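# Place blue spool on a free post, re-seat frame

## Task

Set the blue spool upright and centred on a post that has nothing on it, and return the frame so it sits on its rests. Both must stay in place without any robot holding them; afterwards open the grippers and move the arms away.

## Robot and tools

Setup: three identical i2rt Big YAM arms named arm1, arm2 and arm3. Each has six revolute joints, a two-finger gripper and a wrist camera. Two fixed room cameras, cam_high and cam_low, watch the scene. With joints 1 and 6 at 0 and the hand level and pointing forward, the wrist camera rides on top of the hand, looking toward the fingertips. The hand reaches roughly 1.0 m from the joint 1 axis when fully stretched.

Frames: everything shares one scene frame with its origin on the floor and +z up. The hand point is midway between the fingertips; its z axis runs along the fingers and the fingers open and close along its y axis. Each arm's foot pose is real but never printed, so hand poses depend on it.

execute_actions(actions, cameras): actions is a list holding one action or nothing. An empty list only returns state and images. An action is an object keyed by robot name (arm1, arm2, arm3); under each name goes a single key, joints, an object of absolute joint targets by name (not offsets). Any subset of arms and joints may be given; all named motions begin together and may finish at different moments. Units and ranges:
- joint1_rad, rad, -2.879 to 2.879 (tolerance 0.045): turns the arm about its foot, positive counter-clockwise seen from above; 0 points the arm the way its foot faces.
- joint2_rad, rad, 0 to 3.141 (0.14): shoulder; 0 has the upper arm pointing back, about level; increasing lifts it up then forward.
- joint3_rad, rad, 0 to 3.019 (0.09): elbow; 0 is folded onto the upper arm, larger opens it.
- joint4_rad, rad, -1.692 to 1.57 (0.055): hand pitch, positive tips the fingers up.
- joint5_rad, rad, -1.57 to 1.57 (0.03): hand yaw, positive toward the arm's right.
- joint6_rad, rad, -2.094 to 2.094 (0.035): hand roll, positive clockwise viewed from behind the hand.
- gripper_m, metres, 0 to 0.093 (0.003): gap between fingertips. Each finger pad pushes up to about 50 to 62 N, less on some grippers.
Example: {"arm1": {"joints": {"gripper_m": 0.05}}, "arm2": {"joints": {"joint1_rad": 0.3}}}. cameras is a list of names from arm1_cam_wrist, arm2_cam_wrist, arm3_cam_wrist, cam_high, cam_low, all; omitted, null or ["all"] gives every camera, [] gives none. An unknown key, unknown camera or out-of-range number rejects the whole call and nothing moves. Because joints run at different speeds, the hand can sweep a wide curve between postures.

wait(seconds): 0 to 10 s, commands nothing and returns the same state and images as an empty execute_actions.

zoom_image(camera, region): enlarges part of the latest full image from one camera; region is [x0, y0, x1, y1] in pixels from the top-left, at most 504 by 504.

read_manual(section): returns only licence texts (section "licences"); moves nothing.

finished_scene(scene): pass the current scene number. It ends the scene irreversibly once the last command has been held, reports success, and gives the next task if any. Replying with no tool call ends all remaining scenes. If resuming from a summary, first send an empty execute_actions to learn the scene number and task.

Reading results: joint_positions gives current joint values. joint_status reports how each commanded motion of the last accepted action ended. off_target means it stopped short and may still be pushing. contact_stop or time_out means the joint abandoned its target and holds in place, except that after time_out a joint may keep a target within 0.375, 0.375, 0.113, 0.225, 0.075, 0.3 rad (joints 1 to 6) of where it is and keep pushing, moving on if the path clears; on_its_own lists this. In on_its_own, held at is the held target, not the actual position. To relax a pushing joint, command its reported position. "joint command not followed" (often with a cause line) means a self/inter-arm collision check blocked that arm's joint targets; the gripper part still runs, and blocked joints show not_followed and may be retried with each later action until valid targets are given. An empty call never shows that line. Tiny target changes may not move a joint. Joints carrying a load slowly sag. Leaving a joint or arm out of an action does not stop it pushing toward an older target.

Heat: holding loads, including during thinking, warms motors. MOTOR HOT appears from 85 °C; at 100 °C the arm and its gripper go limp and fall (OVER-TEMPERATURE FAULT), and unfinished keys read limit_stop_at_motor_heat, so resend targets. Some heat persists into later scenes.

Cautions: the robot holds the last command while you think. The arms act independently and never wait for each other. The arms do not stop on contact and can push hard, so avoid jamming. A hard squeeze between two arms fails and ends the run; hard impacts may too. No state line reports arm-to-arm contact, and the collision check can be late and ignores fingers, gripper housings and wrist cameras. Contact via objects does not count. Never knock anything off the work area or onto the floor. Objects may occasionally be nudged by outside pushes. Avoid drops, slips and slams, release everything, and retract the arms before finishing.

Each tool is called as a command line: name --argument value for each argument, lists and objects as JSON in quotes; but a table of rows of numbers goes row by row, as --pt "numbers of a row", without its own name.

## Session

execute_actions --actions '[]'

Scene clock: 0.00 s.
Motor temperatures (°C, as the motors report them): arm1=[25 35 41 27 27 27] | arm2=[25 30 36 25 26 27] | arm3=[26 33 37 27 27 25]
arm1.joint_positions: joint1_rad=-0.316 joint2_rad=+0.534 joint3_rad=+1.389 joint4_rad=-1.189 joint5_rad=+0.238 joint6_rad=-0.381 gripper_m=+0.095
arm1.joint_status: not commanded
arm1.hand: x=+1.2589 y=+0.1131 z=+1.4272 quat_wxyz=(-0.298, +0.814, -0.058, -0.495) (m; scene frame)
arm2.joint_positions: joint1_rad=+0.403 joint2_rad=+0.557 joint3_rad=+1.386 joint4_rad=-1.459 joint5_rad=+0.225 joint6_rad=-0.034 gripper_m=+0.094
arm2.joint_status: not commanded
arm2.hand: x=-0.5896 y=+1.1198 z=+1.3368 quat_wxyz=(-0.395, -0.298, -0.835, +0.242) (m; scene frame)
arm3.joint_positions: joint1_rad=+0.128 joint2_rad=+0.558 joint3_rad=+1.373 joint4_rad=-1.268 joint5_rad=+0.089 joint6_rad=-0.315 gripper_m=+0.094
arm3.joint_status: not commanded
arm3.hand: x=-0.6357 y=-1.0501 z=+1.3686 quat_wxyz=(-0.490, +0.575, -0.625, -0.197) (m; scene frame)
pictures: arm1_cam_wrist, arm2_cam_wrist, arm3_cam_wrist, cam_high, cam_low
Images, in order (width x height): arm1_cam_wrist 504x504, arm2_cam_wrist 504x504, arm3_cam_wrist 504x504, cam_high 672x504, cam_low 672x504.

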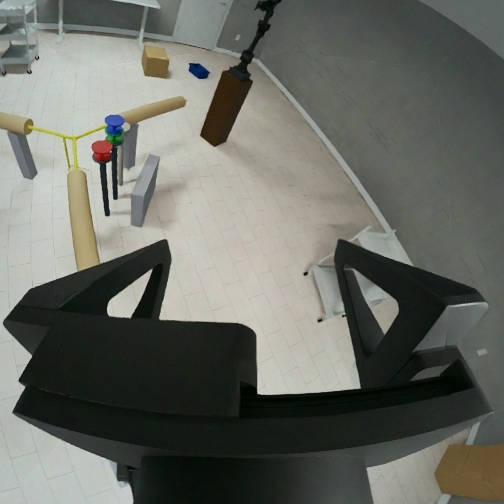

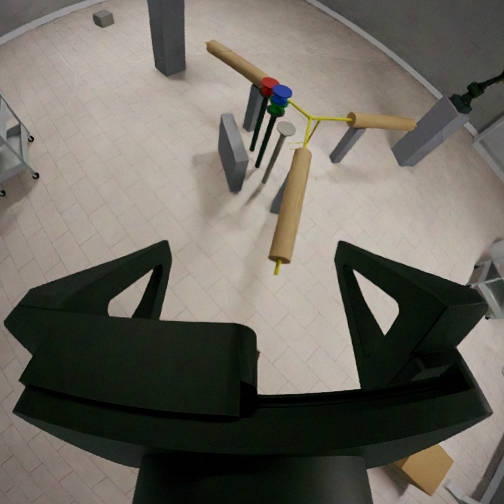

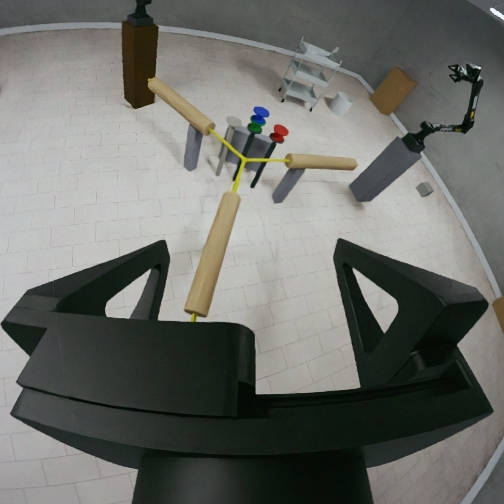

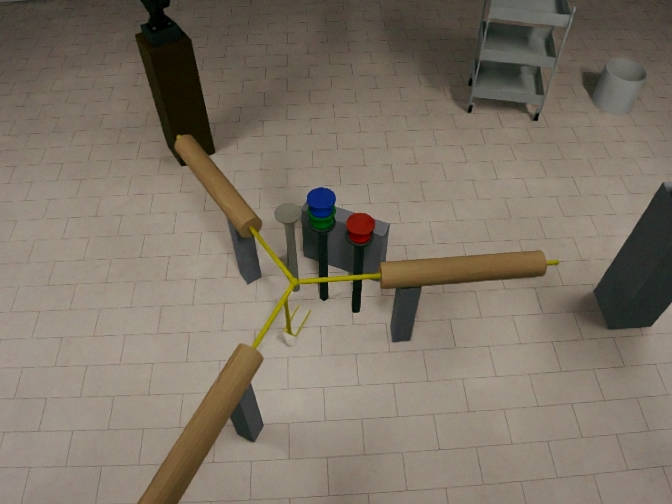

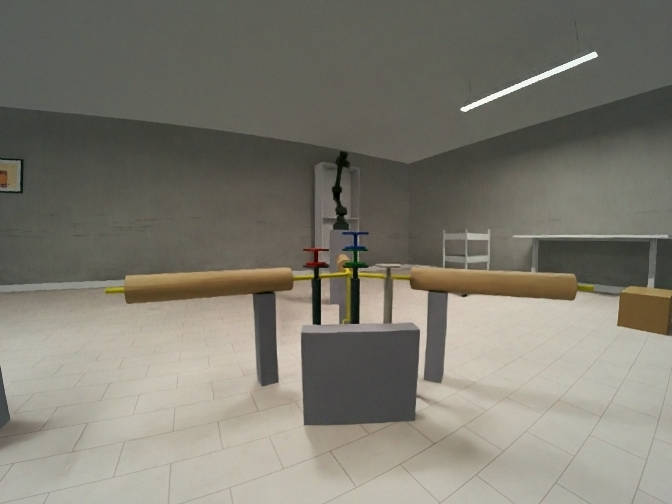

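zoom_image --camera "cam_high" --region '[210, 170, 430, 390]'

zoom_image --camera "cam_low" --region '[270, 200, 430, 340]'

zoom_image --camera "cam_high" --region '[260, 290, 340, 370]'

Region (210, 170, 430, 390) of cam_high's 672x504 image, scaled by 2.291, with more detail than that image has.

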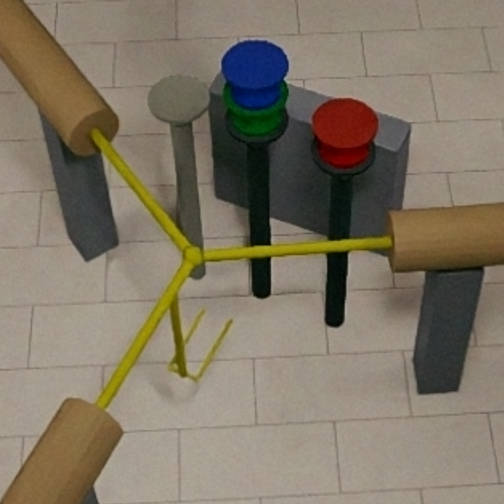

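Region (270, 200, 430, 340) of cam_low's 672x504 image, scaled by 3.150, with more detail than that image has; it fills the top 441 rows of this view, and the rest is white.

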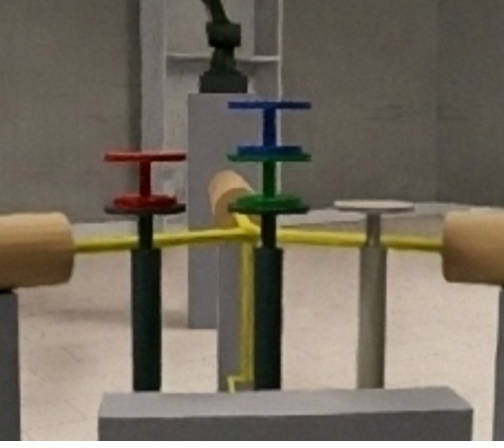

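Region (260, 290, 340, 370) of cam_high's 672x504 image, scaled by 6.300, with more detail than that image has.

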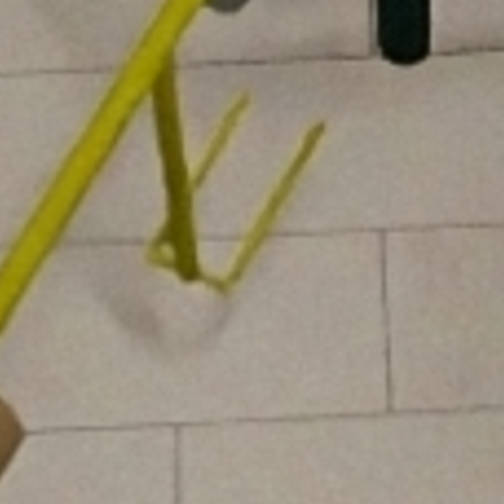

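execute_actions --actions '[{"arm1": {"joints": {"joint1_rad": 0.132, "joint2_rad": 2.418, "joint3_rad": 1.35, "joint4_rad": -0.472, "joint5_rad": 0.0, "joint6_rad": 0.051, "gripper_m": 0.07}}, "arm2": {"joints": {"joint1_rad": -0.365, "joint2_rad": 2.341, "joint3_rad": 1.235, "joint4_rad": -0.457, "joint5_rad": 0.0, "joint6_rad": -0.388, "gripper_m": 0.07}}, "arm3": {"joints": {"joint1_rad": -0.084, "joint2_rad": 2.193, "joint3_rad": 0.68, "joint4_rad": -0.036, "joint5_rad": 0.0, "joint6_rad": -0.065, "gripper_m": 0.07}}}]'

Scene clock: 43.63 s.
Motor temperatures (°C, as the motors report them): arm1=[25 35 47 27 27 27] | arm2=[25 29 40 25 26 27] | arm3=[26 32 42 27 27 25]
arm1.joint_positions: joint1_rad=+0.133 joint2_rad=+2.427 joint3_rad=+1.344 joint4_rad=-0.485 joint5_rad=+0.002 joint6_rad=+0.043 gripper_m=+0.070
arm1.joint_status: all done
arm1.hand: x=+0.9242 y=-0.0475 z=+0.5750 quat_wxyz=(+0.001, +1.000, +0.023, +0.007) (m; scene frame)
arm2.joint_positions: joint1_rad=-0.372 joint2_rad=+2.348 joint3_rad=+1.224 joint4_rad=-0.467 joint5_rad=+0.001 joint6_rad=-0.379 gripper_m=+0.070
arm2.joint_status: all done
arm2.hand: x=-0.6356 y=+0.7661 z=+0.5751 quat_wxyz=(+0.007, -0.483, -0.876, -0.002) (m; scene frame)
arm3.joint_positions: joint1_rad=-0.079 joint2_rad=+2.191 joint3_rad=+0.682 joint4_rad=-0.047 joint5_rad=+0.002 joint6_rad=-0.076 gripper_m=+0.070
arm3.joint_status: all done
arm3.hand: x=-0.5542 y=-0.9824 z=+0.5805 quat_wxyz=(-0.004, +0.520, -0.854, +0.002) (m; scene frame)
pictures: arm1_cam_wrist, arm2_cam_wrist, arm3_cam_wrist, cam_high, cam_low
Images, in order (width x height): arm1_cam_wrist 504x504, arm2_cam_wrist 504x504, arm3_cam_wrist 504x504, cam_high 672x504, cam_low 672x504.

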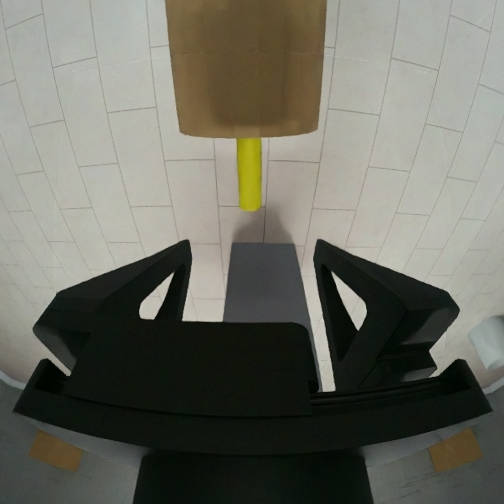

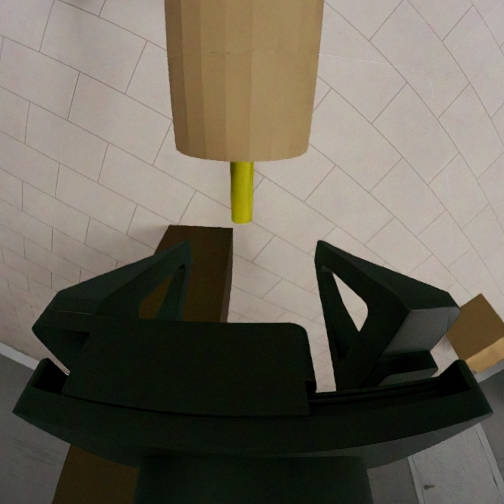

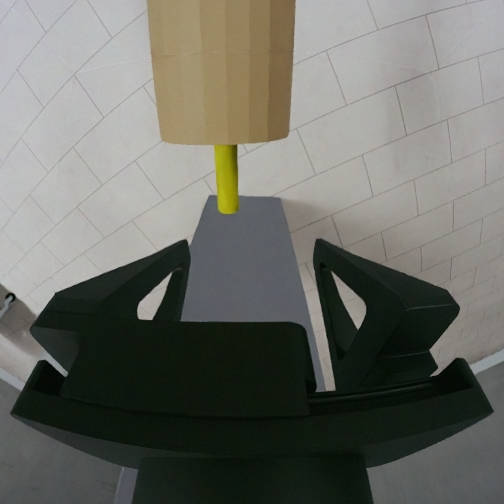

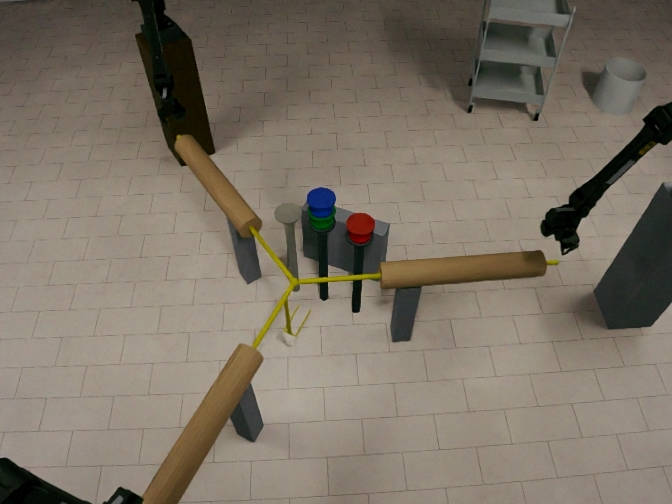

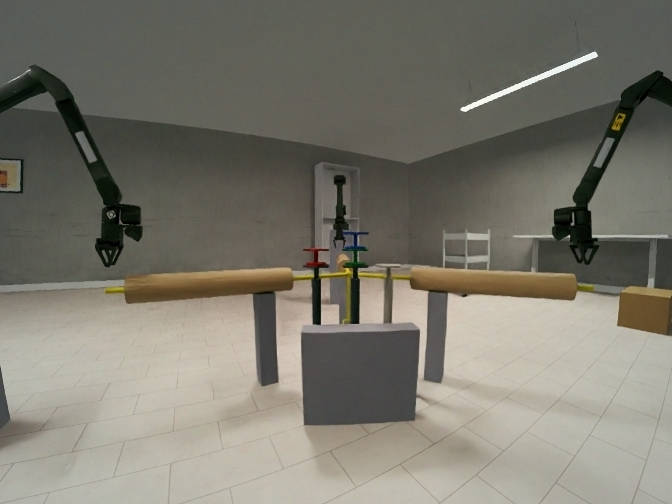

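execute_actions --actions '[{"arm1": {"joints": {"joint1_rad": 0.141, "joint2_rad": 2.669, "joint3_rad": 1.503, "joint4_rad": -0.365, "joint6_rad": 0.064, "gripper_m": 0.085}}, "arm2": {"joints": {"joint1_rad": -0.356, "joint2_rad": 2.58, "joint3_rad": 1.312, "joint4_rad": -0.285, "joint6_rad": -0.355, "gripper_m": 0.085}}, "arm3": {"joints": {"joint1_rad": -0.007, "joint2_rad": 2.534, "joint3_rad": 0.836, "joint4_rad": 0.15, "joint6_rad": 0.012, "gripper_m": 0.085}}}]'

Scene clock: 71.03 s.
Motor temperatures (°C, as the motors report them): arm1=[25 40 43 27 27 27] | arm2=[25 32 37 25 26 27] | arm3=[26 33 37 27 27 25]
arm1.joint_positions: joint1_rad=+0.135 joint2_rad=+2.597 joint3_rad=+1.507 joint4_rad=-0.365 joint5_rad=-0.003 joint6_rad=+0.059 gripper_m=+0.085
arm1.joint_status: all done
arm1.hand: x=+0.8722 y=-0.0541 z=+0.5155 quat_wxyz=(+0.007, +0.999, +0.016, -0.049) (m; scene frame)
arm2.joint_positions: joint1_rad=-0.362 joint2_rad=+2.477 joint3_rad=+1.316 joint4_rad=-0.309 joint5_rad=-0.021 joint6_rad=-0.361 gripper_m=+0.085
arm2.joint_status: all done
arm2.hand: x=-0.6190 y=+0.7250 z=+0.5287 quat_wxyz=(-0.041, -0.485, -0.873, +0.037) (m; scene frame)
arm3.joint_positions: joint1_rad=-0.008 joint2_rad=+2.435 joint3_rad=+0.847 joint4_rad=+0.159 joint5_rad=+0.001 joint6_rad=-0.004 gripper_m=+0.085
arm3.joint_status: all done
arm3.hand: x=-0.5477 y=-0.9202 z=+0.5073 quat_wxyz=(-0.058, +0.519, -0.852, -0.032) (m; scene frame)
pictures: arm1_cam_wrist, arm2_cam_wrist, arm3_cam_wrist, cam_high, cam_low
Images, in order (width x height): arm1_cam_wrist 504x504, arm2_cam_wrist 504x504, arm3_cam_wrist 504x504, cam_high 672x504, cam_low 672x504.

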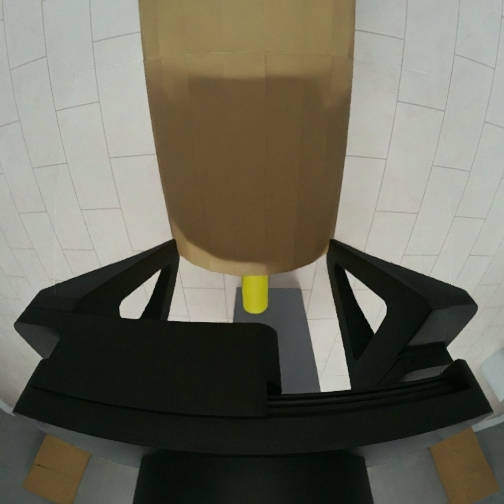

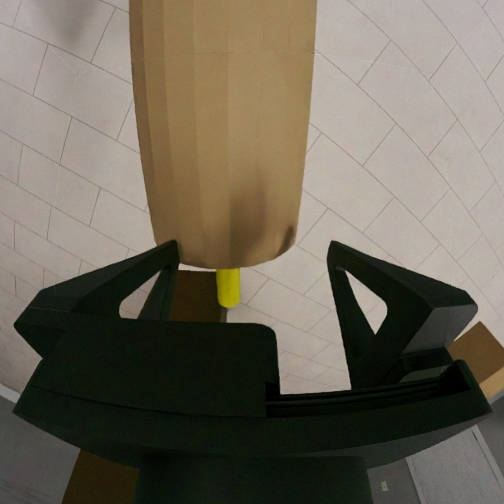

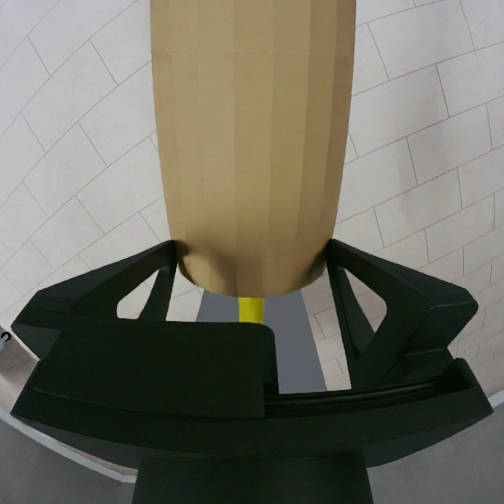

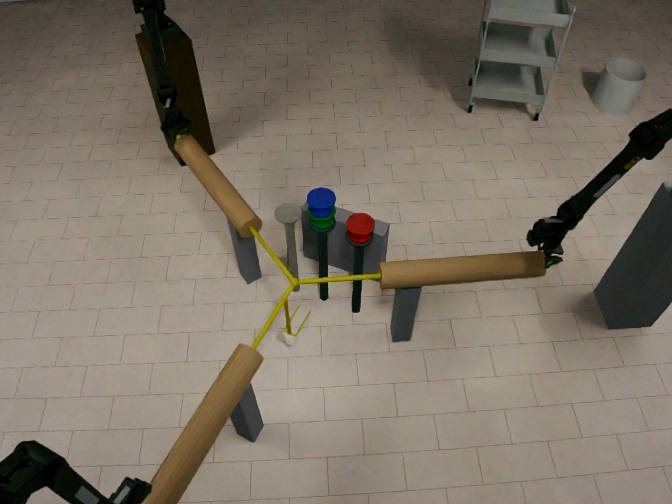

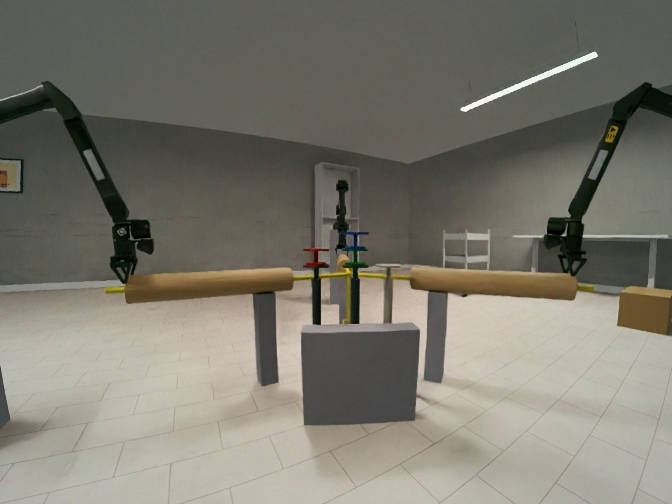

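execute_actions --actions '[{"arm1": {"joints": {"joint2_rad": 2.50}}, "arm2": {"joints": {"joint2_rad": 2.40}}, "arm3": {"joints": {"joint2_rad": 2.30}}}]' --cameras '[]'

Scene clock: 76.23 s.
Motor temperatures (°C, as the motors report them): arm1=[25 40 43 27 27 27] | arm2=[25 31 37 25 26 27] | arm3=[26 33 37 27 27 25]
arm1.joint_positions: joint1_rad=+0.135 joint2_rad=+2.558 joint3_rad=+1.487 joint4_rad=-0.372 joint5_rad=-0.002 joint6_rad=+0.059 gripper_m=+0.085
arm1.joint_status: all done
arm1.hand: x=+0.8682 y=-0.0544 z=+0.5330 quat_wxyz=(+0.007, +0.998, +0.016, -0.055) (m; scene frame)
arm2.joint_positions: joint1_rad=-0.359 joint2_rad=+2.397 joint3_rad=+1.307 joint4_rad=-0.294 joint5_rad=-0.004 joint6_rad=-0.361 gripper_m=+0.085
arm2.joint_status: all done
arm2.hand: x=-0.6142 y=+0.6964 z=+0.5699 quat_wxyz=(-0.062, -0.482, -0.871, +0.074) (m; scene frame)
arm3.joint_positions: joint1_rad=-0.008 joint2_rad=+2.283 joint3_rad=+0.837 joint4_rad=+0.154 joint5_rad=+0.001 joint6_rad=+0.002 gripper_m=+0.085
arm3.joint_status: all done
arm3.hand: x=-0.5229 y=-0.8722 z=+0.5646 quat_wxyz=(-0.116, +0.513, -0.848, -0.068) (m; scene frame)
pictures: none
No camera images: the call's "cameras" was empty. Leave "cameras" out to get every camera's image.

execute_actions --actions '[]' --cameras '["arm1_cam_wrist", "cam_low", "cam_high"]'

Scene clock: 78.10 s.
Motor temperatures (°C, as the motors report them): arm1=[25 40 43 27 27 27] | arm2=[25 31 37 25 26 27] | arm3=[26 33 37 27 27 25]
arm1.joint_positions: joint1_rad=+0.135 joint2_rad=+2.558 joint3_rad=+1.487 joint4_rad=-0.372 joint5_rad=-0.002 joint6_rad=+0.059 gripper_m=+0.085
arm1.joint_status: all done
arm1.hand: x=+0.8682 y=-0.0544 z=+0.5330 quat_wxyz=(+0.007, +0.998, +0.016, -0.055) (m; scene frame)
arm2.joint_positions: joint1_rad=-0.359 joint2_rad=+2.397 joint3_rad=+1.307 joint4_rad=-0.294 joint5_rad=-0.004 joint6_rad=-0.361 gripper_m=+0.085
arm2.joint_status: all done
arm2.hand: x=-0.6142 y=+0.6964 z=+0.5699 quat_wxyz=(-0.062, -0.482, -0.871, +0.074) (m; scene frame)
arm3.joint_positions: joint1_rad=-0.008 joint2_rad=+2.283 joint3_rad=+0.837 joint4_rad=+0.154 joint5_rad=+0.001 joint6_rad=+0.002 gripper_m=+0.085
arm3.joint_status: all done
arm3.hand: x=-0.5229 y=-0.8722 z=+0.5646 quat_wxyz=(-0.116, +0.513, -0.848, -0.068) (m; scene frame)
pictures: arm1_cam_wrist, cam_high, cam_low
Images, in order (width x height): arm1_cam_wrist 504x504, cam_high 672x504, cam_low 672x504.

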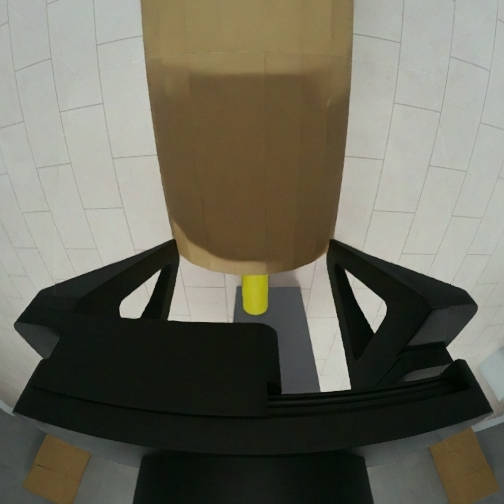

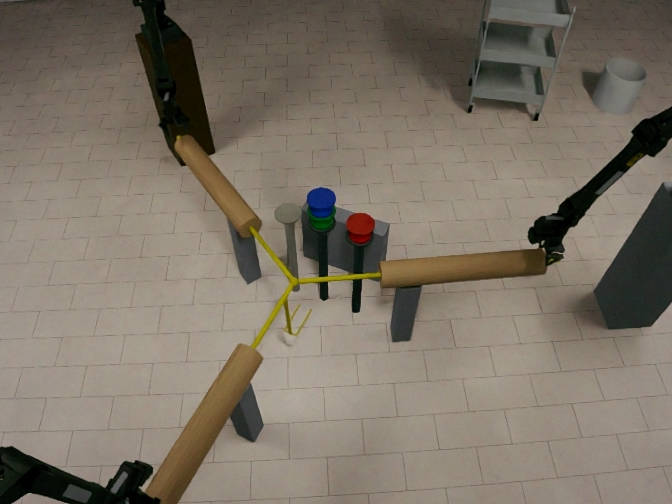

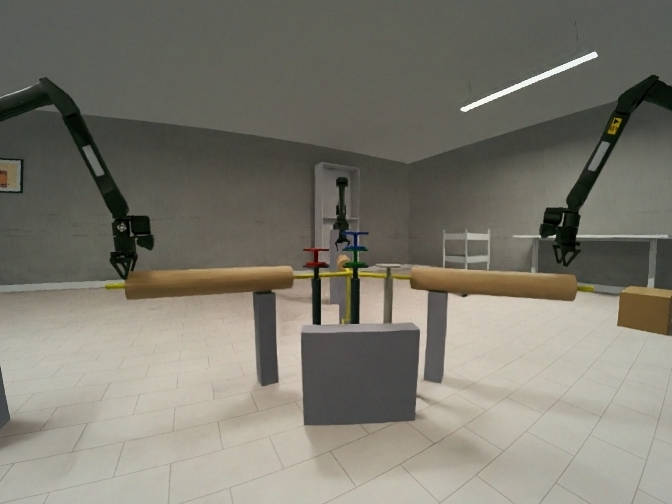

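execute_actions --actions '[{"arm1": {"joints": {"joint2_rad": 2.59, "joint3_rad": 1.515}}}]' --cameras '[]'

execute_actions --actions '[{"arm1": {"joints": {"gripper_m": 0.093}}}]' --cameras '[]'

execute_actions --actions '[{"arm1": {"joints": {"joint2_rad": 2.50}}}]' --cameras '["arm1_cam_wrist", "cam_low", "cam_high"]'

Scene clock: 82.50 s.
Motor temperatures (°C, as the motors report them): arm1=[25 41 43 27 27 27] | arm2=[25 32 37 25 26 27] | arm3=[26 33 37 27 27 25]
arm1.joint_positions: joint1_rad=+0.135 joint2_rad=+2.570 joint3_rad=+1.488 joint4_rad=-0.372 joint5_rad=-0.002 joint6_rad=+0.059 gripper_m=+0.085
arm1.joint_status: all done
arm1.hand: x=+0.8727 y=-0.0540 z=+0.5267 quat_wxyz=(+0.007, +0.999, +0.016, -0.050) (m; scene frame)
arm2.joint_positions: joint1_rad=-0.359 joint2_rad=+2.397 joint3_rad=+1.307 joint4_rad=-0.294 joint5_rad=-0.004 joint6_rad=-0.361 gripper_m=+0.085
arm2.joint_status: not commanded
arm2.hand: x=-0.6142 y=+0.6964 z=+0.5699 quat_wxyz=(-0.062, -0.482, -0.871, +0.074) (m; scene frame)
arm3.joint_positions: joint1_rad=-0.008 joint2_rad=+2.283 joint3_rad=+0.837 joint4_rad=+0.154 joint5_rad=+0.001 joint6_rad=+0.002 gripper_m=+0.085
arm3.joint_status: not commanded
arm3.hand: x=-0.5229 y=-0.8722 z=+0.5646 quat_wxyz=(-0.116, +0.513, -0.848, -0.068) (m; scene frame)
pictures: none
No camera images: the call's "cameras" was empty. Leave "cameras" out to get every camera's image.

Scene clock: 82.90 s.
Motor temperatures (°C, as the motors report them): arm1=[25 41 43 27 27 27] | arm2=[25 32 37 25 26 27] | arm3=[26 33 37 27 27 25]
arm1.joint_positions: joint1_rad=+0.135 joint2_rad=+2.570 joint3_rad=+1.488 joint4_rad=-0.372 joint5_rad=-0.002 joint6_rad=+0.059 gripper_m=+0.093
arm1.joint_status: all done
arm1.hand: x=+0.8727 y=-0.0540 z=+0.5267 quat_wxyz=(+0.007, +0.999, +0.016, -0.050) (m; scene frame)
arm2.joint_positions: joint1_rad=-0.359 joint2_rad=+2.397 joint3_rad=+1.307 joint4_rad=-0.294 joint5_rad=-0.004 joint6_rad=-0.361 gripper_m=+0.085
arm2.joint_status: not commanded
arm2.hand: x=-0.6142 y=+0.6964 z=+0.5699 quat_wxyz=(-0.062, -0.482, -0.871, +0.074) (m; scene frame)
arm3.joint_positions: joint1_rad=-0.008 joint2_rad=+2.283 joint3_rad=+0.837 joint4_rad=+0.154 joint5_rad=+0.001 joint6_rad=+0.002 gripper_m=+0.085
arm3.joint_status: not commanded
arm3.hand: x=-0.5229 y=-0.8722 z=+0.5646 quat_wxyz=(-0.116, +0.513, -0.848, -0.068) (m; scene frame)
pictures: none
No camera images: the call's "cameras" was empty. Leave "cameras" out to get every camera's image.

Scene clock: 83.80 s.
Motor temperatures (°C, as the motors report them): arm1=[25 41 43 27 27 27] | arm2=[25 32 37 25 26 27] | arm3=[26 33 37 27 27 25]
arm1.joint_positions: joint1_rad=+0.135 joint2_rad=+2.504 joint3_rad=+1.488 joint4_rad=-0.372 joint5_rad=-0.002 joint6_rad=+0.059 gripper_m=+0.093
arm1.joint_status: all done
arm1.hand: x=+0.8449 y=-0.0564 z=+0.5641 quat_wxyz=(+0.009, +0.996, +0.016, -0.082) (m; scene frame)
arm2.joint_positions: joint1_rad=-0.359 joint2_rad=+2.397 joint3_rad=+1.307 joint4_rad=-0.294 joint5_rad=-0.004 joint6_rad=-0.361 gripper_m=+0.085
arm2.joint_status: not commanded
arm2.hand: x=-0.6142 y=+0.6964 z=+0.5699 quat_wxyz=(-0.062, -0.482, -0.871, +0.074) (m; scene frame)
arm3.joint_positions: joint1_rad=-0.008 joint2_rad=+2.283 joint3_rad=+0.837 joint4_rad=+0.154 joint5_rad=+0.001 joint6_rad=+0.002 gripper_m=+0.085
arm3.joint_status: not commanded
arm3.hand: x=-0.5229 y=-0.8722 z=+0.5646 quat_wxyz=(-0.116, +0.513, -0.848, -0.068) (m; scene frame)
pictures: arm1_cam_wrist, cam_high, cam_low
Images, in order (width x height): arm1_cam_wrist 504x504, cam_high 672x504, cam_low 672x504.

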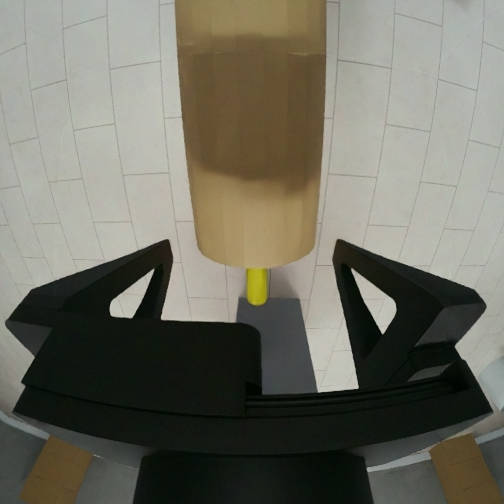

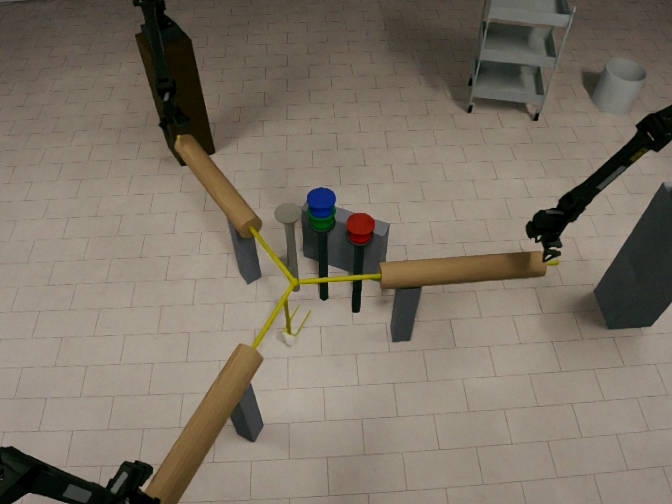

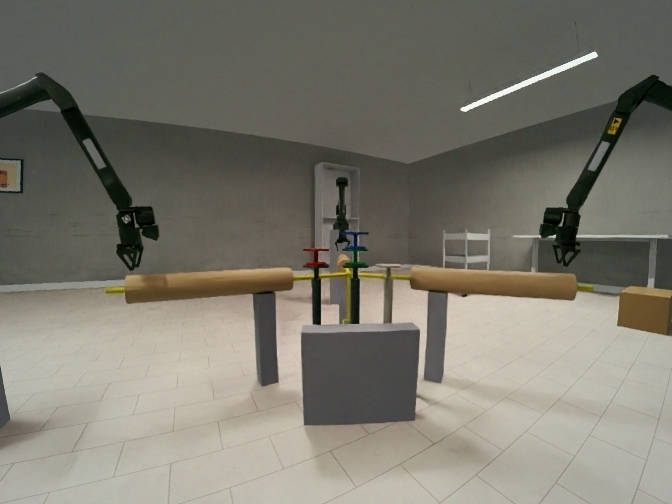

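execute_actions --actions '[{"arm1": {"joints": {"joint2_rad": 2.495, "joint3_rad": 1.383, "joint4_rad": -0.45, "gripper_m": 0.08}}, "arm2": {"joints": {"joint2_rad": 2.404, "joint3_rad": 1.212, "joint4_rad": -0.388, "gripper_m": 0.08}}, "arm3": {"joints": {"joint2_rad": 2.31, "joint3_rad": 0.722, "joint4_rad": 0.02, "gripper_m": 0.08}}}]'

Scene clock: 96.50 s.
Motor temperatures (°C, as the motors report them): arm1=[25 42 44 27 27 27] | arm2=[25 32 37 25 26 27] | arm3=[26 33 36 27 27 25]
arm1.joint_positions: joint1_rad=+0.135 joint2_rad=+2.496 joint3_rad=+1.378 joint4_rad=-0.442 joint5_rad=-0.002 joint6_rad=+0.059 gripper_m=+0.080
arm1.joint_status: all done
arm1.hand: x=+0.9224 y=-0.0494 z=+0.5453 quat_wxyz=(+0.003, +1.000, +0.016, +0.003) (m; scene frame)
arm2.joint_positions: joint1_rad=-0.359 joint2_rad=+2.404 joint3_rad=+1.200 joint4_rad=-0.384 joint5_rad=-0.004 joint6_rad=-0.361 gripper_m=+0.080
arm2.joint_status: all done
arm2.hand: x=-0.6316 y=+0.7826 z=+0.5446 quat_wxyz=(+0.004, -0.485, -0.875, -0.003) (m; scene frame)
arm3.joint_positions: joint1_rad=-0.008 joint2_rad=+2.307 joint3_rad=+0.715 joint4_rad=+0.025 joint5_rad=+0.001 joint6_rad=+0.002 gripper_m=+0.080
arm3.joint_status: all done
arm3.hand: x=-0.5767 y=-0.9753 z=+0.5461 quat_wxyz=(+0.001, +0.517, -0.856, +0.003) (m; scene frame)
pictures: arm1_cam_wrist, arm2_cam_wrist, arm3_cam_wrist, cam_high, cam_low
Images, in order (width x height): arm1_cam_wrist 504x504, arm2_cam_wrist 504x504, arm3_cam_wrist 504x504, cam_high 672x504, cam_low 672x504.

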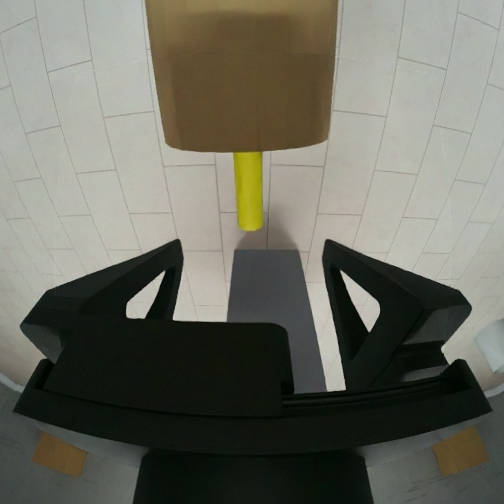

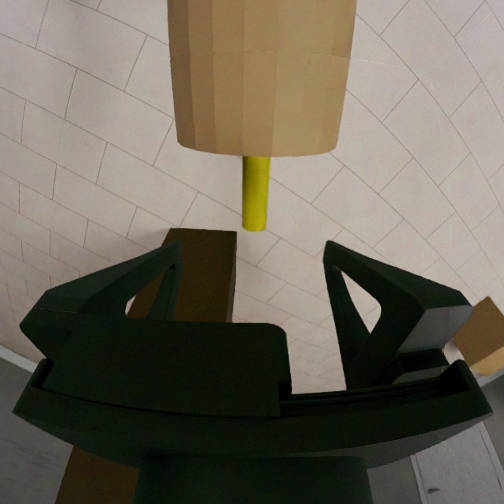

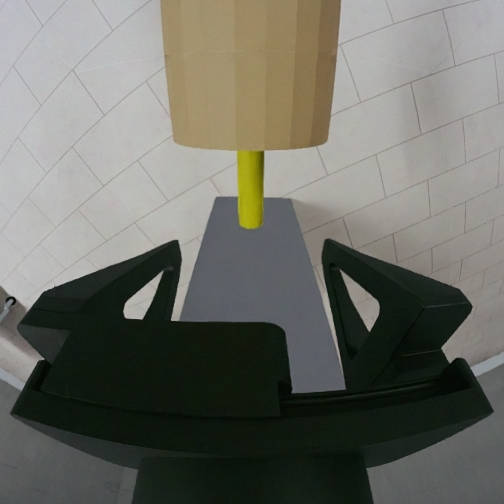

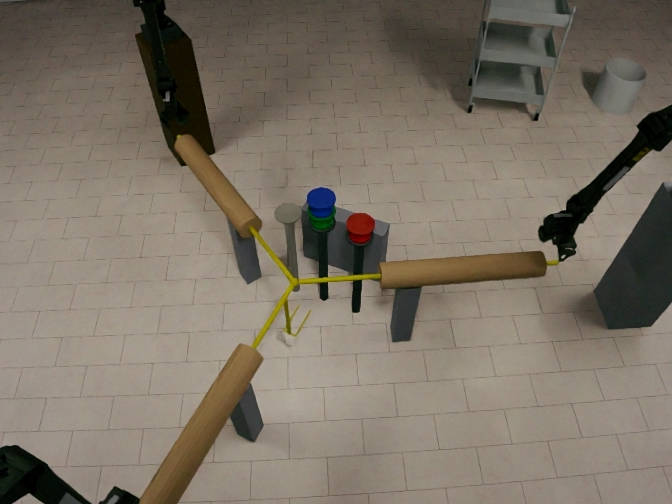

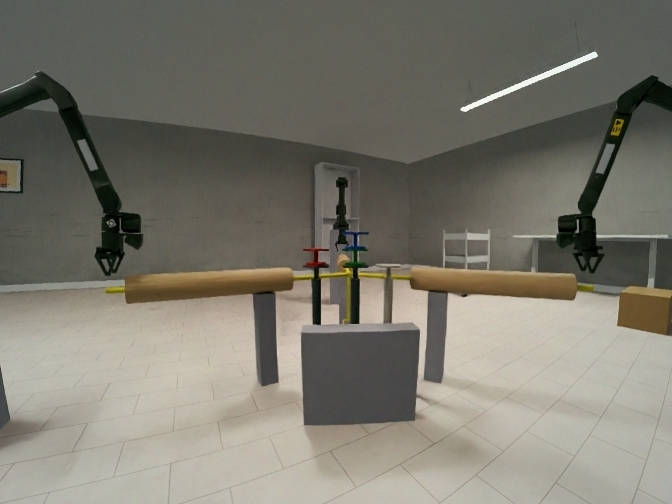

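execute_actions --actions '[{"arm1": {"joints": {"joint1_rad": 0.142, "joint2_rad": 2.584, "joint3_rad": 1.42, "joint4_rad": -0.42, "joint6_rad": 0.04}}, "arm2": {"joints": {"joint2_rad": 2.494, "joint3_rad": 1.24, "joint4_rad": -0.35, "joint6_rad": -0.34}}, "arm3": {"joints": {"joint2_rad": 2.424, "joint3_rad": 0.755, "joint4_rad": 0.07}}}]' --cameras '[]'

execute_actions --actions '[{"arm1": {"joints": {"joint2_rad": 2.669, "joint3_rad": 1.475, "joint4_rad": -0.385}}, "arm2": {"joints": {"joint2_rad": 2.582, "joint3_rad": 1.287, "joint4_rad": -0.305}}, "arm3": {"joints": {"joint2_rad": 2.536, "joint3_rad": 0.815, "joint4_rad": 0.125}}}]' --cameras '[]'

execute_actions --actions '[{"arm1": {"joints": {"joint3_rad": 1.505, "joint4_rad": -0.365}}, "arm2": {"joints": {"joint3_rad": 1.312, "joint4_rad": -0.285}}, "arm3": {"joints": {"joint3_rad": 0.84, "joint4_rad": 0.15}}}]'

Scene clock: 115.17 s.
Motor temperatures (°C, as the motors report them): arm1=[25 42 43 27 27 27] | arm2=[25 32 36 25 26 27] | arm3=[26 33 36 27 27 25]
arm1.joint_positions: joint1_rad=+0.135 joint2_rad=+2.581 joint3_rad=+1.403 joint4_rad=-0.431 joint5_rad=-0.002 joint6_rad=+0.048 gripper_m=+0.080
arm1.joint_status: all done
arm1.hand: x=+0.9420 y=-0.0477 z=+0.5069 quat_wxyz=(+0.001, +0.999, +0.021, +0.027) (m; scene frame)
arm2.joint_positions: joint1_rad=-0.359 joint2_rad=+2.496 joint3_rad=+1.234 joint4_rad=-0.356 joint5_rad=-0.004 joint6_rad=-0.349 gripper_m=+0.080
arm2.joint_status: all done
arm2.hand: x=-0.6339 y=+0.7926 z=+0.5069 quat_wxyz=(+0.014, -0.490, -0.872, -0.014) (m; scene frame)
arm3.joint_positions: joint1_rad=-0.008 joint2_rad=+2.423 joint3_rad=+0.755 joint4_rad=+0.064 joint5_rad=+0.001 joint6_rad=+0.002 gripper_m=+0.080
arm3.joint_status: all done
arm3.hand: x=-0.5827 y=-0.9871 z=+0.5111 quat_wxyz=(+0.016, +0.517, -0.856, +0.013) (m; scene frame)
pictures: none
No camera images: the call's "cameras" was empty. Leave "cameras" out to get every camera's image.

Scene clock: 116.10 s.
Motor temperatures (°C, as the motors report them): arm1=[25 42 43 27 27 27] | arm2=[25 32 36 25 26 27] | arm3=[26 33 36 27 27 25]
arm1.joint_positions: joint1_rad=+0.135 joint2_rad=+2.660 joint3_rad=+1.463 joint4_rad=-0.395 joint5_rad=-0.002 joint6_rad=+0.048 gripper_m=+0.080
arm1.joint_status: all done
arm1.hand: x=+0.9355 y=-0.0484 z=+0.4752 quat_wxyz=(+0.002, +1.000, +0.022, +0.019) (m; scene frame)
arm2.joint_positions: joint1_rad=-0.359 joint2_rad=+2.581 joint3_rad=+1.283 joint4_rad=-0.312 joint5_rad=-0.004 joint6_rad=-0.349 gripper_m=+0.080
arm2.joint_status: all done
arm2.hand: x=-0.6336 y=+0.7901 z=+0.4732 quat_wxyz=(+0.011, -0.490, -0.872, -0.011) (m; scene frame)
arm3.joint_positions: joint1_rad=-0.008 joint2_rad=+2.533 joint3_rad=+0.817 joint4_rad=+0.119 joint5_rad=+0.001 joint6_rad=+0.002 gripper_m=+0.080
arm3.joint_status: all done
arm3.hand: x=-0.5813 y=-0.9846 z=+0.4760 quat_wxyz=(+0.014, +0.517, -0.856, +0.011) (m; scene frame)
pictures: none
No camera images: the call's "cameras" was empty. Leave "cameras" out to get every camera's image.

Scene clock: 116.77 s.
Motor temperatures (°C, as the motors report them): arm1=[25 42 43 27 27 27] | arm2=[25 32 36 25 26 27] | arm3=[26 33 36 27 27 25]
arm1.joint_positions: joint1_rad=+0.135 joint2_rad=+2.660 joint3_rad=+1.483 joint4_rad=-0.378 joint5_rad=-0.002 joint6_rad=+0.048 gripper_m=+0.080
arm1.joint_status: all done
arm1.hand: x=+0.9190 y=-0.0499 z=+0.4779 quat_wxyz=(+0.003, +1.000, +0.022, +0.001) (m; scene frame)
arm2.joint_positions: joint1_rad=-0.359 joint2_rad=+2.581 joint3_rad=+1.299 joint4_rad=-0.294 joint5_rad=-0.004 joint6_rad=-0.349 gripper_m=+0.080
arm2.joint_status: all done
arm2.hand: x=-0.6307 y=+0.7759 z=+0.4749 quat_wxyz=(+0.000, -0.490, -0.872, +0.002) (m; scene frame)
arm3.joint_positions: joint1_rad=-0.008 joint2_rad=+2.533 joint3_rad=+0.837 joint4_rad=+0.141 joint5_rad=+0.001 joint6_rad=+0.002 gripper_m=+0.080
arm3.joint_status: all done
arm3.hand: x=-0.5730 y=-0.9689 z=+0.4748 quat_wxyz=(-0.004, +0.517, -0.856, +0.000) (m; scene frame)
pictures: arm1_cam_wrist, arm2_cam_wrist, arm3_cam_wrist, cam_high, cam_low
Images, in order (width x height): arm1_cam_wrist 504x504, arm2_cam_wrist 504x504, arm3_cam_wrist 504x504, cam_high 672x504, cam_low 672x504.

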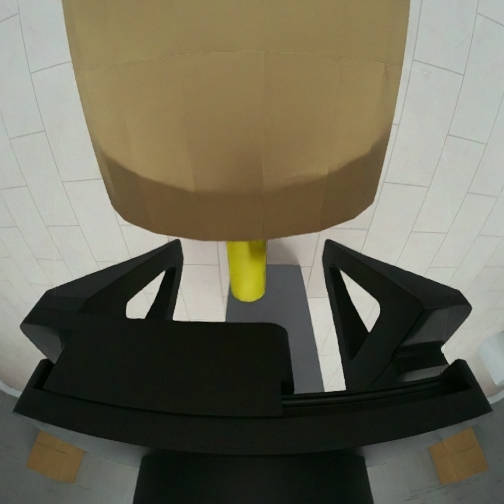

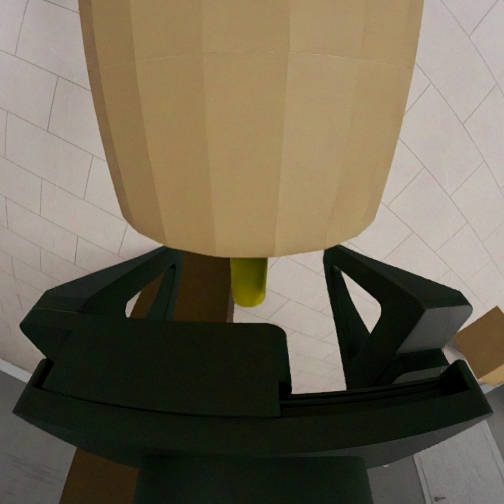

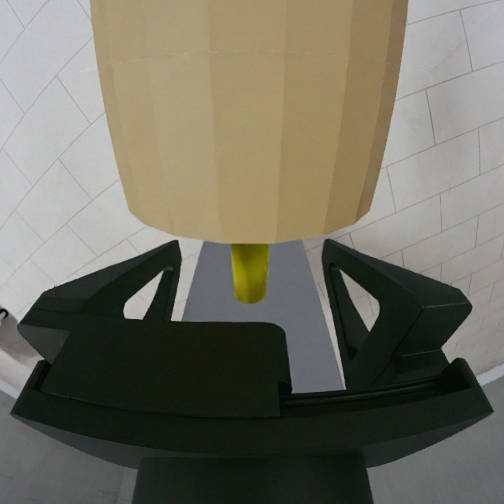

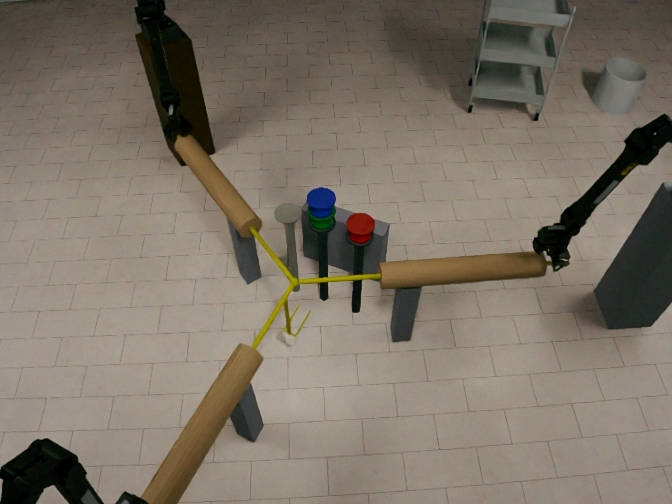

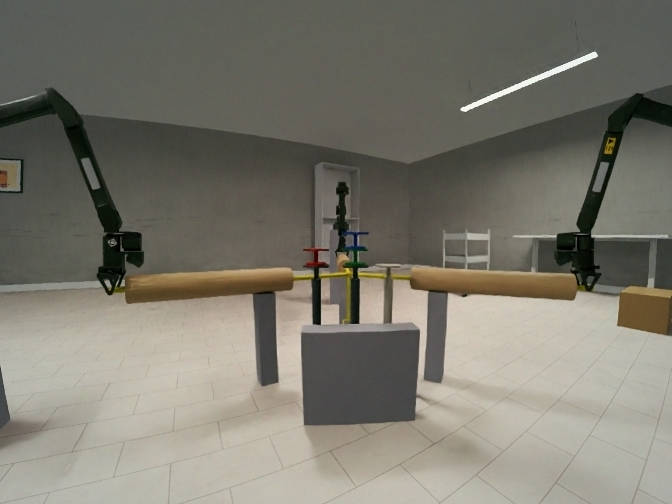

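execute_actions --actions '[]'

Scene clock: 136.30 s.
Motor temperatures (°C, as the motors report them): arm1=[25 42 43 27 27 27] | arm2=[25 33 36 25 26 27] | arm3=[26 33 35 27 27 25]
arm1.joint_positions: joint1_rad=+0.135 joint2_rad=+2.660 joint3_rad=+1.483 joint4_rad=-0.378 joint5_rad=-0.002 joint6_rad=+0.048 gripper_m=+0.080
arm1.joint_status: all done
arm1.hand: x=+0.9190 y=-0.0499 z=+0.4779 quat_wxyz=(+0.003, +1.000, +0.022, +0.001) (m; scene frame)
arm2.joint_positions: joint1_rad=-0.359 joint2_rad=+2.581 joint3_rad=+1.299 joint4_rad=-0.294 joint5_rad=-0.004 joint6_rad=-0.349 gripper_m=+0.080
arm2.joint_status: all done
arm2.hand: x=-0.6307 y=+0.7759 z=+0.4749 quat_wxyz=(+0.000, -0.490, -0.872, +0.002) (m; scene frame)
arm3.joint_positions: joint1_rad=-0.008 joint2_rad=+2.533 joint3_rad=+0.837 joint4_rad=+0.141 joint5_rad=+0.001 joint6_rad=+0.002 gripper_m=+0.080
arm3.joint_status: all done
arm3.hand: x=-0.5730 y=-0.9689 z=+0.4748 quat_wxyz=(-0.004, +0.517, -0.856, +0.000) (m; scene frame)
pictures: arm1_cam_wrist, arm2_cam_wrist, arm3_cam_wrist, cam_high, cam_low
Images, in order (width x height): arm1_cam_wrist 504x504, arm2_cam_wrist 504x504, arm3_cam_wrist 504x504, cam_high 672x504, cam_low 672x504.

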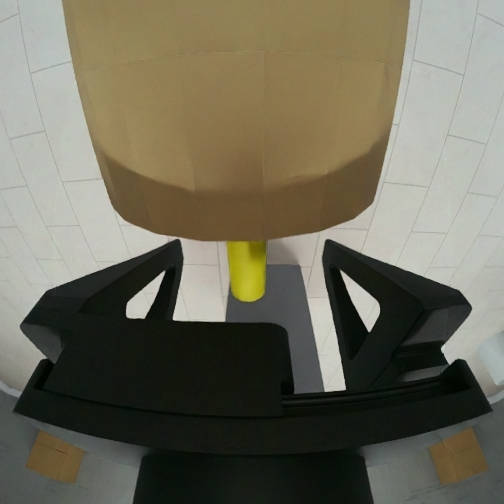

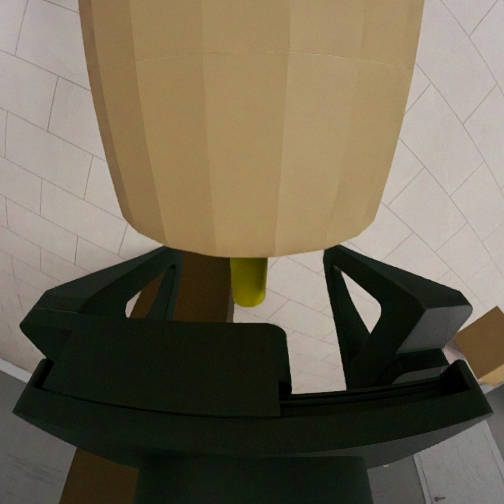

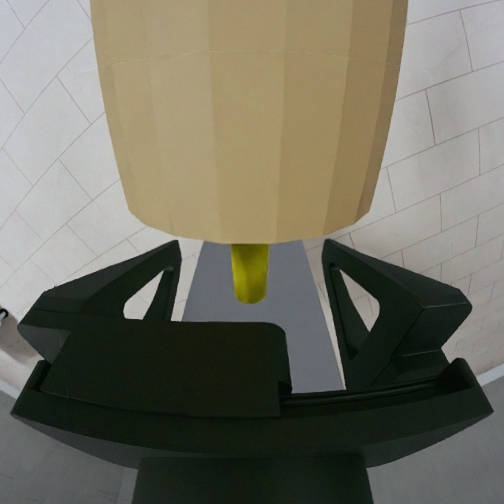

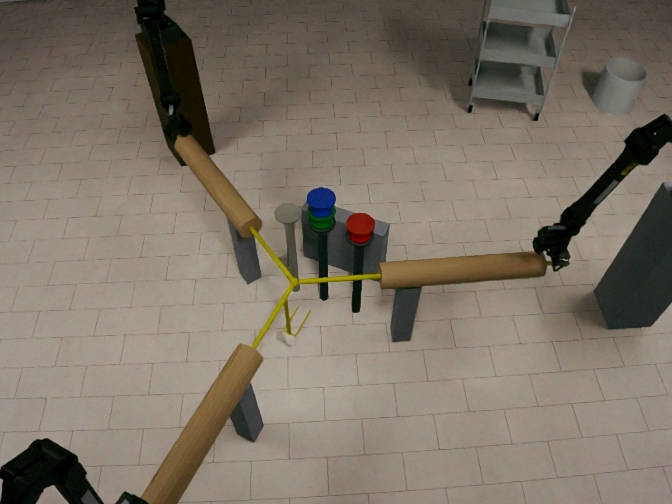

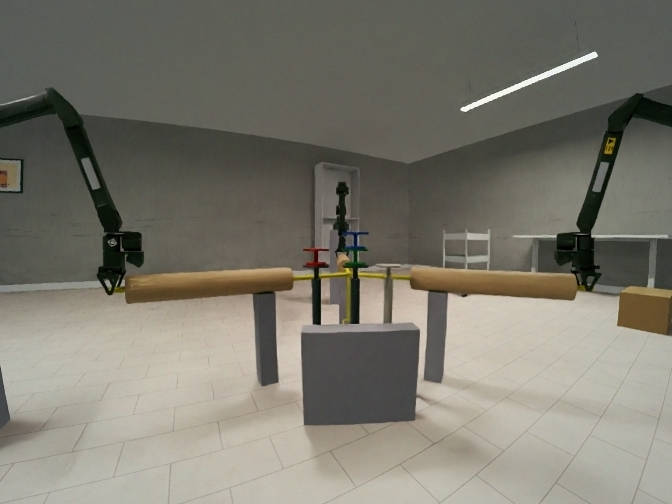

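execute_actions --actions '[{"arm1": {"joints": {"gripper_m": 0.0}}, "arm2": {"joints": {"gripper_m": 0.0}}, "arm3": {"joints": {"gripper_m": 0.0}}}]' --cameras '[]'

execute_actions --actions '[{"arm1": {"joints": {"joint2_rad": 2.532, "joint3_rad": 1.431, "joint4_rad": -0.424}}, "arm2": {"joints": {"joint2_rad": 2.45, "joint3_rad": 1.254, "joint4_rad": -0.351}}, "arm3": {"joints": {"joint2_rad": 2.394, "joint3_rad": 0.778, "joint4_rad": 0.07}}}]' --cameras '["cam_low"]'

Scene clock: 241.60 s.
Motor temperatures (°C, as the motors report them): arm1=[25 43 42 27 27 27] | arm2=[25 33 34 25 26 27] | arm3=[26 33 33 27 27 25]
arm1.joint_positions: joint1_rad=+0.136 joint2_rad=+2.660 joint3_rad=+1.483 joint4_rad=-0.376 joint5_rad=-0.003 joint6_rad=+0.042 gripper_m=+0.019
arm1.joint_status: gripper_m off_target (ended at +0.019, target +0.000)
arm1.hand: x=+0.9186 y=-0.0509 z=+0.4779 quat_wxyz=(+0.004, +1.000, +0.025, +0.000) (m; scene frame)
arm2.joint_positions: joint1_rad=-0.359 joint2_rad=+2.581 joint3_rad=+1.299 joint4_rad=-0.294 joint5_rad=-0.004 joint6_rad=-0.349 gripper_m=+0.019
arm2.joint_status: gripper_m off_target (ended at +0.019, target +0.000)
arm2.hand: x=-0.6307 y=+0.7757 z=+0.4749 quat_wxyz=(+0.000, -0.490, -0.872, +0.002) (m; scene frame)
arm3.joint_positions: joint1_rad=-0.008 joint2_rad=+2.533 joint3_rad=+0.837 joint4_rad=+0.141 joint5_rad=+0.003 joint6_rad=+0.002 gripper_m=+0.019
arm3.joint_status: gripper_m off_target (ended at +0.019, target +0.000)
arm3.hand: x=-0.5727 y=-0.9689 z=+0.4748 quat_wxyz=(-0.005, +0.517, -0.856, +0.001) (m; scene frame)
pictures: none
No camera images: the call's "cameras" was empty. Leave "cameras" out to get every camera's image.

Scene clock: 242.43 s.
Motor temperatures (°C, as the motors report them): arm1=[25 43 42 27 27 27] | arm2=[25 33 34 25 26 27] | arm3=[26 33 33 27 27 25]
arm1.joint_positions: joint1_rad=+0.138 joint2_rad=+2.570 joint3_rad=+1.428 joint4_rad=-0.416 joint5_rad=-0.002 joint6_rad=+0.042 gripper_m=+0.019
arm1.joint_status: all done
arm1.hand: x=+0.9188 y=-0.0514 z=+0.5156 quat_wxyz=(+0.003, +1.000, +0.026, +0.002) (m; scene frame)
arm2.joint_positions: joint1_rad=-0.355 joint2_rad=+2.475 joint3_rad=+1.244 joint4_rad=-0.350 joint5_rad=+0.000 joint6_rad=-0.343 gripper_m=+0.019
arm2.joint_status: all done
arm2.hand: x=-0.6291 y=+0.7769 z=+0.5176 quat_wxyz=(+0.003, -0.490, -0.871, +0.001) (m; scene frame)
arm3.joint_positions: joint1_rad=-0.008 joint2_rad=+2.408 joint3_rad=+0.777 joint4_rad=+0.073 joint5_rad=+0.001 joint6_rad=+0.002 gripper_m=+0.019
arm3.joint_status: all done
arm3.hand: x=-0.5725 y=-0.9675 z=+0.5147 quat_wxyz=(-0.003, +0.517, -0.856, +0.001) (m; scene frame)
pictures: cam_low
Images, in order (width x height): cam_low 672x504.

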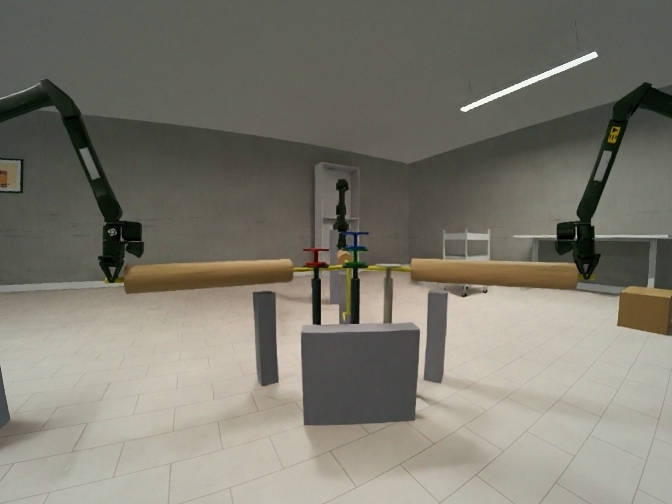

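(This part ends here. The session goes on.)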